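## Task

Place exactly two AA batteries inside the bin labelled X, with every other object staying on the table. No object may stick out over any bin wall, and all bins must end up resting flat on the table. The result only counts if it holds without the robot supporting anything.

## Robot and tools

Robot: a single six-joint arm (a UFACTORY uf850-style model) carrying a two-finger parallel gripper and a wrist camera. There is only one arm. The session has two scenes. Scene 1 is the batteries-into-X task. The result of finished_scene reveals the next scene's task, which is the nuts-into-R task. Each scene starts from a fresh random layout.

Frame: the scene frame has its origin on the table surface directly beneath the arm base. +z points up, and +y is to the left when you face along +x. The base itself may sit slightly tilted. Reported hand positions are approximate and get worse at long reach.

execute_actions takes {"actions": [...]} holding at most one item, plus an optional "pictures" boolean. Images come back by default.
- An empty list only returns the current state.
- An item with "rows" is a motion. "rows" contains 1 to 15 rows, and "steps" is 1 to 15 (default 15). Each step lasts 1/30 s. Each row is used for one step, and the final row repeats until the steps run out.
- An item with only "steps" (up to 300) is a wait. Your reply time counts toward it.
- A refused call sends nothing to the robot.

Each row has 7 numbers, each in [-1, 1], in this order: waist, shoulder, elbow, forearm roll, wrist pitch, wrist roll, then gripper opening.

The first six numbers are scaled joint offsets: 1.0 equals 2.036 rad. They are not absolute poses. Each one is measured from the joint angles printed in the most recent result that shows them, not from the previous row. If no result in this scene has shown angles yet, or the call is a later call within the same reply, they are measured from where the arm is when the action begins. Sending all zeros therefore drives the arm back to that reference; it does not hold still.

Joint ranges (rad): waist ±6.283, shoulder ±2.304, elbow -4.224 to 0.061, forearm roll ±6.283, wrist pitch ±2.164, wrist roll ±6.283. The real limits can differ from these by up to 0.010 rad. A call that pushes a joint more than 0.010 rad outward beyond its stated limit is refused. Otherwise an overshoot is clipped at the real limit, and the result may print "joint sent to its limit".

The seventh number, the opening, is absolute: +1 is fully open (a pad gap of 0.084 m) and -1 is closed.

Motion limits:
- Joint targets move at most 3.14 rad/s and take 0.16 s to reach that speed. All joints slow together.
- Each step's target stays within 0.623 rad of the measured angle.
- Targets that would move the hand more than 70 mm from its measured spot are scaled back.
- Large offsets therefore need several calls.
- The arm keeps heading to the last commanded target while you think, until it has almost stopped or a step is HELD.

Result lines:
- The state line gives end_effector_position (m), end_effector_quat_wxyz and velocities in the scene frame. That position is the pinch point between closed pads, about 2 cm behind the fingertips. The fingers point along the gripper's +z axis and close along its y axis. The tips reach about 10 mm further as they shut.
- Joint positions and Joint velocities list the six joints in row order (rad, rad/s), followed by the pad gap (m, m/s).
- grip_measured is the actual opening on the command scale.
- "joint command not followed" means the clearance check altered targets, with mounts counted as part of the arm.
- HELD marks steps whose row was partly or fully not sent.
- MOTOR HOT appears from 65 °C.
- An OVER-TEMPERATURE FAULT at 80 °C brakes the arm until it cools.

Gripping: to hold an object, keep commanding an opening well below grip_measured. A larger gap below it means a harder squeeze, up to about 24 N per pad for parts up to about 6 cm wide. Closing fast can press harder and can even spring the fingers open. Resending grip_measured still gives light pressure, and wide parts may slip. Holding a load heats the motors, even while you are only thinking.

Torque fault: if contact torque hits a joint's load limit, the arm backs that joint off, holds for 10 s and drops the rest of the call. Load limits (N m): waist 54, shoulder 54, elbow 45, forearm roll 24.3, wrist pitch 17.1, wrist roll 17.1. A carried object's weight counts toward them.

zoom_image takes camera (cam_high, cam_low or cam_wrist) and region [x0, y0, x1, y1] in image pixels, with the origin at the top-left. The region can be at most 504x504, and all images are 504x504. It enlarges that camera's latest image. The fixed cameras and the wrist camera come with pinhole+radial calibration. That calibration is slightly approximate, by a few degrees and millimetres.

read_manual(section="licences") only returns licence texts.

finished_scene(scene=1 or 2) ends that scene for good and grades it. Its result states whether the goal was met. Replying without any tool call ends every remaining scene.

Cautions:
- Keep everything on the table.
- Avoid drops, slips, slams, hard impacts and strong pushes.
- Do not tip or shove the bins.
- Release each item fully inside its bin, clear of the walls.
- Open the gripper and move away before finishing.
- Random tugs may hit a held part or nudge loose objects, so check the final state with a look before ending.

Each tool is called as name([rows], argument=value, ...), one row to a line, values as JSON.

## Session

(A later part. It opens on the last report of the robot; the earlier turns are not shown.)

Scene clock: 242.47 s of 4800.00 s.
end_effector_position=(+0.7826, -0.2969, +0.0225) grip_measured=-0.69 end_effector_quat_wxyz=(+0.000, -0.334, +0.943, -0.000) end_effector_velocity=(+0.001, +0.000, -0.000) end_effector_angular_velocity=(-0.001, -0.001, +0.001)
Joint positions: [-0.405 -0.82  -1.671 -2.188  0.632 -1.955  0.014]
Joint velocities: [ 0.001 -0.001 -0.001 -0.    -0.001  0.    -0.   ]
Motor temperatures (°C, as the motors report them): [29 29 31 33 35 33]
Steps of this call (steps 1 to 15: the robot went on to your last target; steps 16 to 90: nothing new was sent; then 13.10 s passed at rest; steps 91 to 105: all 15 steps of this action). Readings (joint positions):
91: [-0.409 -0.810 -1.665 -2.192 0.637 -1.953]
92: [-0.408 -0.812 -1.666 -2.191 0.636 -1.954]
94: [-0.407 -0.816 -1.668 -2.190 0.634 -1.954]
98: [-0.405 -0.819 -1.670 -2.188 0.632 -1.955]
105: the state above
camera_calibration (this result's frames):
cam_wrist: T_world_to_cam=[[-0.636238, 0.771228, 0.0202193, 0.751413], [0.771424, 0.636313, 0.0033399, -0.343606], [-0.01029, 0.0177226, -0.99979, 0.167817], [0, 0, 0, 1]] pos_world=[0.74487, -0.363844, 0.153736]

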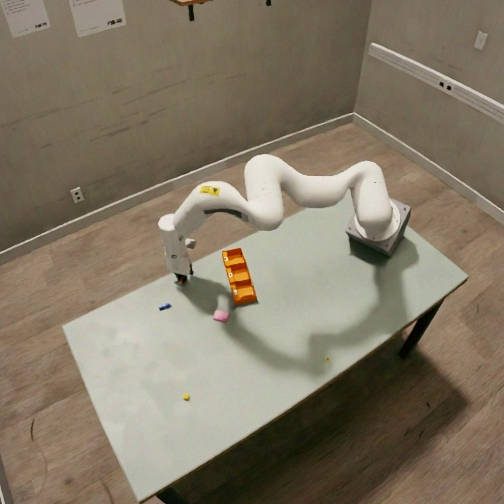

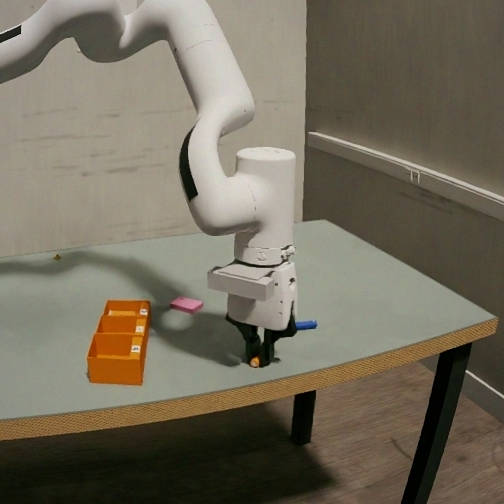

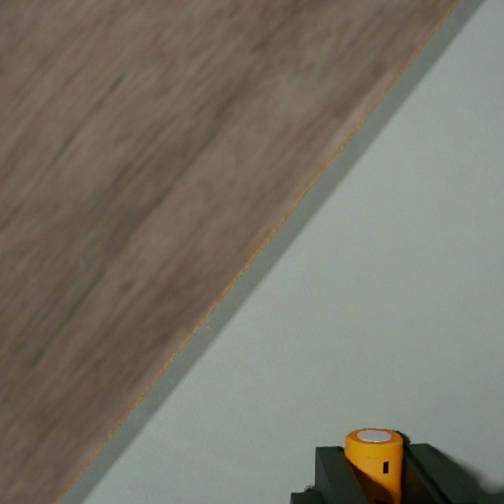

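execute_actions([
  {"rows":[[-0.041,0.12,0.07,-0.039,0.049,0.052,-1],[-0.041,0.12,0.07,-0.039,0.049,0.052,-1],[-0.041,0.12,0.07,-0.039,0.049,0.052,-1],[-0.041,0.12,0.07,-0.039,0.049,0.052,-1],[-0.041,0.12,0.07,-0.039,0.049,0.052,-1],[-0.041,0.12,0.07,-0.039,0.049,0.052,-1],[-0.041,0.12,0.07,-0.039,0.049,0.052,-1],[-0.041,0.12,0.07,-0.039,0.049,0.052,-1],[-0.041,0.12,0.07,-0.039,0.049,0.052,-1],[-0.041,0.12,0.07,-0.039,0.049,0.052,-1],[0.062,0.286,0.4486,0.291,-0.092,0.2186,-1]]},
], pictures=false)

execute_actions([
  {"steps":35},
])

Scene clock: 265.27 s of 4800.00 s.
end_effector_position=(+0.7828, -0.2601, +0.1410) grip_measured=-0.69 end_effector_quat_wxyz=(+0.024, -0.257, +0.966, -0.007) end_effector_velocity=(-0.076, +0.408, -0.115) end_effector_angular_velocity=(+0.269, -0.375, -1.564)
Joint positions: [-0.455 -0.544 -1.457 -2.18   0.685 -1.81   0.014]
Joint velocities: [ 0.429  0.644  1.21   1.245 -0.524  0.644  0.   ]
Motor temperatures (°C, as the motors report them): [29 29 31 33 35 33]
Steps of this call (steps 1 to 15: the robot went on to your last target; steps 16 to 90: nothing new was sent; then 19.30 s passed at rest; steps 91 to 105: all 15 steps of this action). Readings (joint positions):
91: [-0.405 -0.820 -1.671 -2.188 0.632 -1.955]
92: [-0.406 -0.817 -1.668 -2.189 0.633 -1.953]
94: [-0.418 -0.782 -1.643 -2.202 0.650 -1.936]
98: [-0.454 -0.676 -1.588 -2.235 0.690 -1.893]
105: the state above

Scene clock: 266.43 s of 4800.00 s.
end_effector_position=(+0.5933, -0.1022, +0.0895) grip_measured=-0.69 end_effector_quat_wxyz=(+0.000, +0.165, +0.986, +0.000) end_effector_velocity=(-0.002, +0.001, -0.001) end_effector_angular_velocity=(+0.002, +0.002, -0.002)
Joint positions: [-0.279 -0.238 -0.758 -1.596  0.445 -1.51   0.014]
Joint velocities: [0.002 0.001 0.004 0.002 0.    0.    0.   ]
Motor temperatures (°C, as the motors report them): [29 29 31 33 35 33]
Steps of this call (steps 1 to 35: the robot went on to your last target). Readings (joint positions):
1: [-0.441 -0.522 -1.416 -2.137 0.668 -1.788]
2: [-0.428 -0.501 -1.375 -2.097 0.652 -1.768]
4: [-0.407 -0.465 -1.297 -2.029 0.624 -1.733]
8: [-0.373 -0.405 -1.151 -1.912 0.575 -1.673]
35: the state above
camera_calibration (this result's frames):
cam_wrist: T_world_to_cam=[[0.317157, 0.948146, 0.0207555, -0.0681101], [0.948318, -0.317299, 0.0038532, -0.524185], [0.0102391, 0.0184607, -0.999777, 0.217321], [0, 0, 0, 1]] pos_world=[0.516471, -0.105757, 0.220706]

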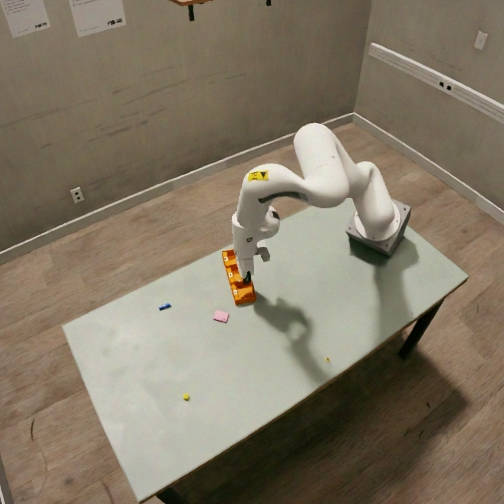

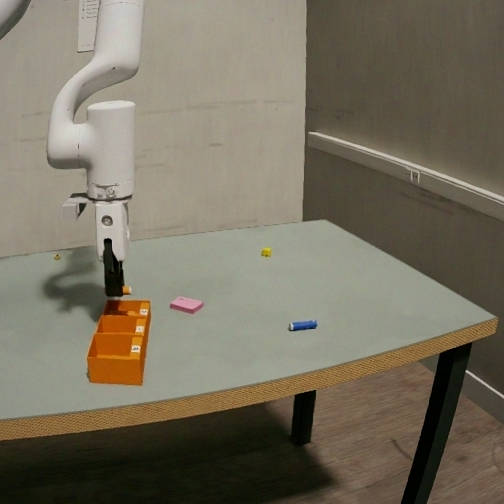

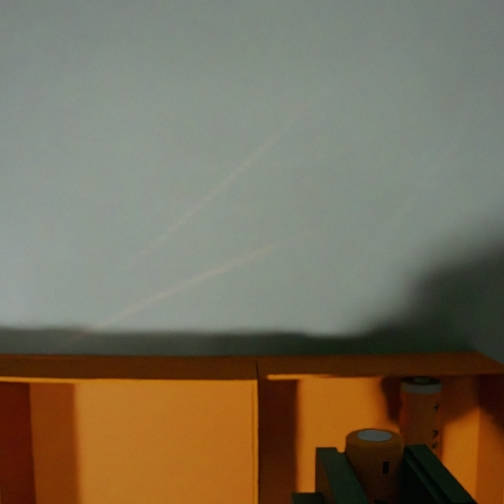

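execute_actions([
  {"rows":[[0.0134,-0.035,-0.0125,0.059,-0.005,-0.052,-1],[0.0134,-0.035,-0.0125,0.059,-0.005,-0.052,-1],[0.0134,-0.035,-0.0125,0.059,-0.005,-0.052,-1],[0.0134,-0.035,-0.0125,0.059,-0.005,-0.052,-1],[0.0134,-0.035,-0.0125,0.059,-0.005,-0.052,-1],[0.0268,-0.0703,-0.0273,0.118,-0.0083,-0.1046,-1]]},
], pictures=false)

execute_actions([
  {"steps":8},
], pictures=false)

execute_actions([
  {"rows":[[0,0,0,0,0,0,-0.7],[0,0,0,0,0,0,-0.57],[0,0,0,0,0,0,-0.57],[0,0,0,0,0,0,-0.57],[0,0,0,0,0,0,-0.57],[0,0,0,0,0,0,-0.57],[0,0,0,0,0,0,-0.57],[0,0,0,0,0,0,-0.57],[-0.0268,0.0703,0.0273,-0.118,0.0083,0.1046,-0.57],[-0.0268,0.0703,0.0273,-0.118,0.0083,0.1046,-0.57],[-0.0268,0.0703,0.0273,-0.118,0.0083,0.1046,-0.57],[-0.0268,0.0703,0.0273,-0.118,0.0083,0.1046,-0.57],[-0.0268,0.0703,0.0273,-0.118,0.0083,0.1046,-0.57],[-0.0268,0.0703,0.0273,-0.118,0.0083,0.1046,-0.57],[-0.04,0.13,0.02,-0.25,0.03,0.2,-0.57]]},
], pictures=false)

execute_actions([
  {"steps":15},
])

Scene clock: 284.83 s of 4800.00 s.
end_effector_position=(+0.5931, -0.1020, +0.0335) grip_measured=-0.69 end_effector_quat_wxyz=(+0.000, +0.165, +0.986, +0.000) end_effector_velocity=(+0.005, -0.001, -0.018) end_effector_angular_velocity=(-0.007, -0.010, +0.012)
Joint positions: [-0.226 -0.376 -0.811 -1.364  0.428 -1.716  0.014]
Joint velocities: [ 0.018 -0.046 -0.027  0.09  -0.005 -0.088 -0.   ]
Motor temperatures (°C, as the motors report them): [29 29 31 33 35 33]
Steps of this call (steps 1 to 15: the robot went on to your last target; steps 16 to 90: nothing new was sent; then 14.90 s passed at rest; steps 91 to 105: all 15 steps of this action). Readings (joint positions):
91: [-0.279 -0.238 -0.758 -1.595 0.445 -1.511]
92: [-0.278 -0.240 -0.759 -1.591 0.444 -1.515]
94: [-0.270 -0.261 -0.767 -1.554 0.441 -1.548]
98: [-0.251 -0.311 -0.785 -1.472 0.435 -1.620]
105: the state above

Scene clock: 285.10 s of 4800.00 s.
end_effector_position=(+0.5933, -0.1020, +0.0318) grip_measured=-0.69 end_effector_quat_wxyz=(+0.000, +0.165, +0.986, +0.000) end_effector_velocity=(-0.001, +0.000, -0.002) end_effector_angular_velocity=(+0.000, +0.002, -0.001)
Joint positions: [-0.224 -0.38  -0.814 -1.356  0.428 -1.723  0.014]
Joint velocities: [ 0.002 -0.005 -0.002  0.006 -0.001 -0.004 -0.   ]
Motor temperatures (°C, as the motors report them): [29 29 31 33 35 33]
Steps of this call (steps 1 to 8: the robot went on to your last target). Readings (joint positions):
1: [-0.226 -0.377 -0.812 -1.361 0.428 -1.718]
2: [-0.225 -0.378 -0.813 -1.360 0.428 -1.720]
4: [-0.225 -0.379 -0.813 -1.358 0.428 -1.722]
8: the state above

Scene clock: 285.60 s of 4800.00 s.
end_effector_position=(+0.5954, -0.1022, +0.0730) grip_measured=-0.59 end_effector_quat_wxyz=(+0.002, +0.164, +0.986, +0.001) end_effector_velocity=(+0.025, -0.005, +0.253) end_effector_angular_velocity=(-0.033, -0.043, +0.039)
Joint positions: [-0.263 -0.28  -0.776 -1.523  0.439 -1.576  0.018]
Joint velocities: [-0.227  0.617  0.193 -0.991  0.071  0.86   0.   ]
Motor temperatures (°C, as the motors report them): [29 29 31 33 35 33]
Steps of this call (steps 1 to 15: all 15 steps of this action). Readings (joint positions):
1: [-0.224 -0.380 -0.814 -1.356 0.428 -1.723]
2: [-0.224 -0.380 -0.814 -1.356 0.428 -1.723]
4: [-0.224 -0.380 -0.814 -1.356 0.428 -1.723]
8: [-0.224 -0.380 -0.814 -1.356 0.428 -1.723]
15: the state above

Scene clock: 286.10 s of 4800.00 s.
end_effector_position=(+0.6175, -0.0936, +0.1435) grip_measured=-0.59 end_effector_quat_wxyz=(+0.004, +0.124, +0.992, +0.004) end_effector_velocity=(+0.002, +0.001, +0.007) end_effector_angular_velocity=(-0.002, -0.001, +0.009)
Joint positions: [-0.305 -0.118 -0.772 -1.862  0.488 -1.318  0.018]
Joint velocities: [-0.003  0.016 -0.001 -0.029  0.004  0.021  0.   ]
Motor temperatures (°C, as the motors report them): [29 29 31 33 35 33]
Steps of this call (steps 1 to 15: the robot went on to your last target). Readings (joint positions):
1: [-0.269 -0.261 -0.770 -1.556 0.442 -1.547]
2: [-0.276 -0.241 -0.767 -1.594 0.446 -1.516]
4: [-0.287 -0.194 -0.768 -1.693 0.461 -1.441]
8: [-0.302 -0.131 -0.773 -1.828 0.483 -1.344]
15: the state above
camera_calibration (this result's frames):
cam_wrist: T_world_to_cam=[[0.236446, 0.971212, 0.0289897, -0.0341813], [0.971497, -0.236825, 0.010348, -0.552291], [0.0169156, 0.0257166, -0.999526, 0.267416], [0, 0, 0, 1]] pos_world=[0.540108, -0.104476, 0.273996]

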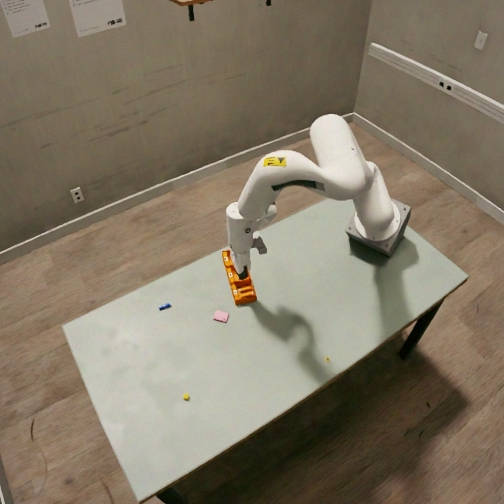

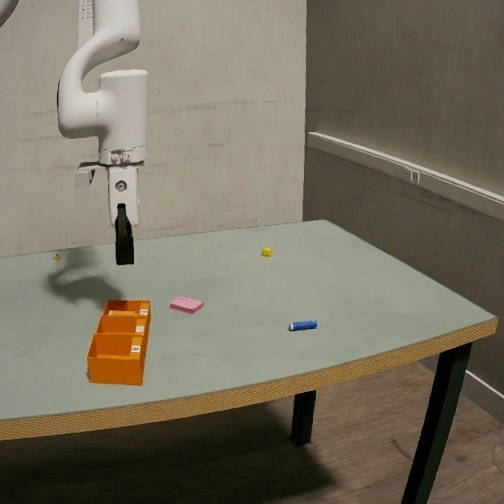

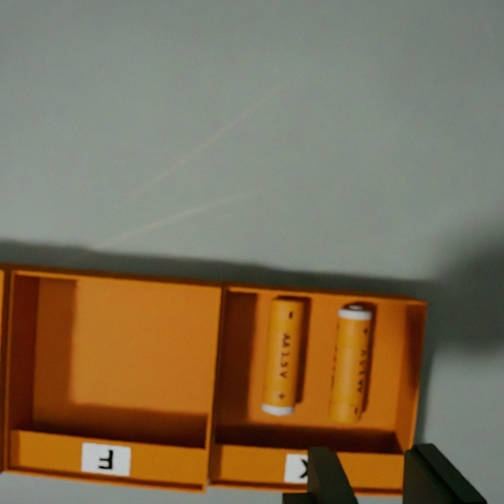

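finished_scene(scene=1)

The scene is finished: the task was done.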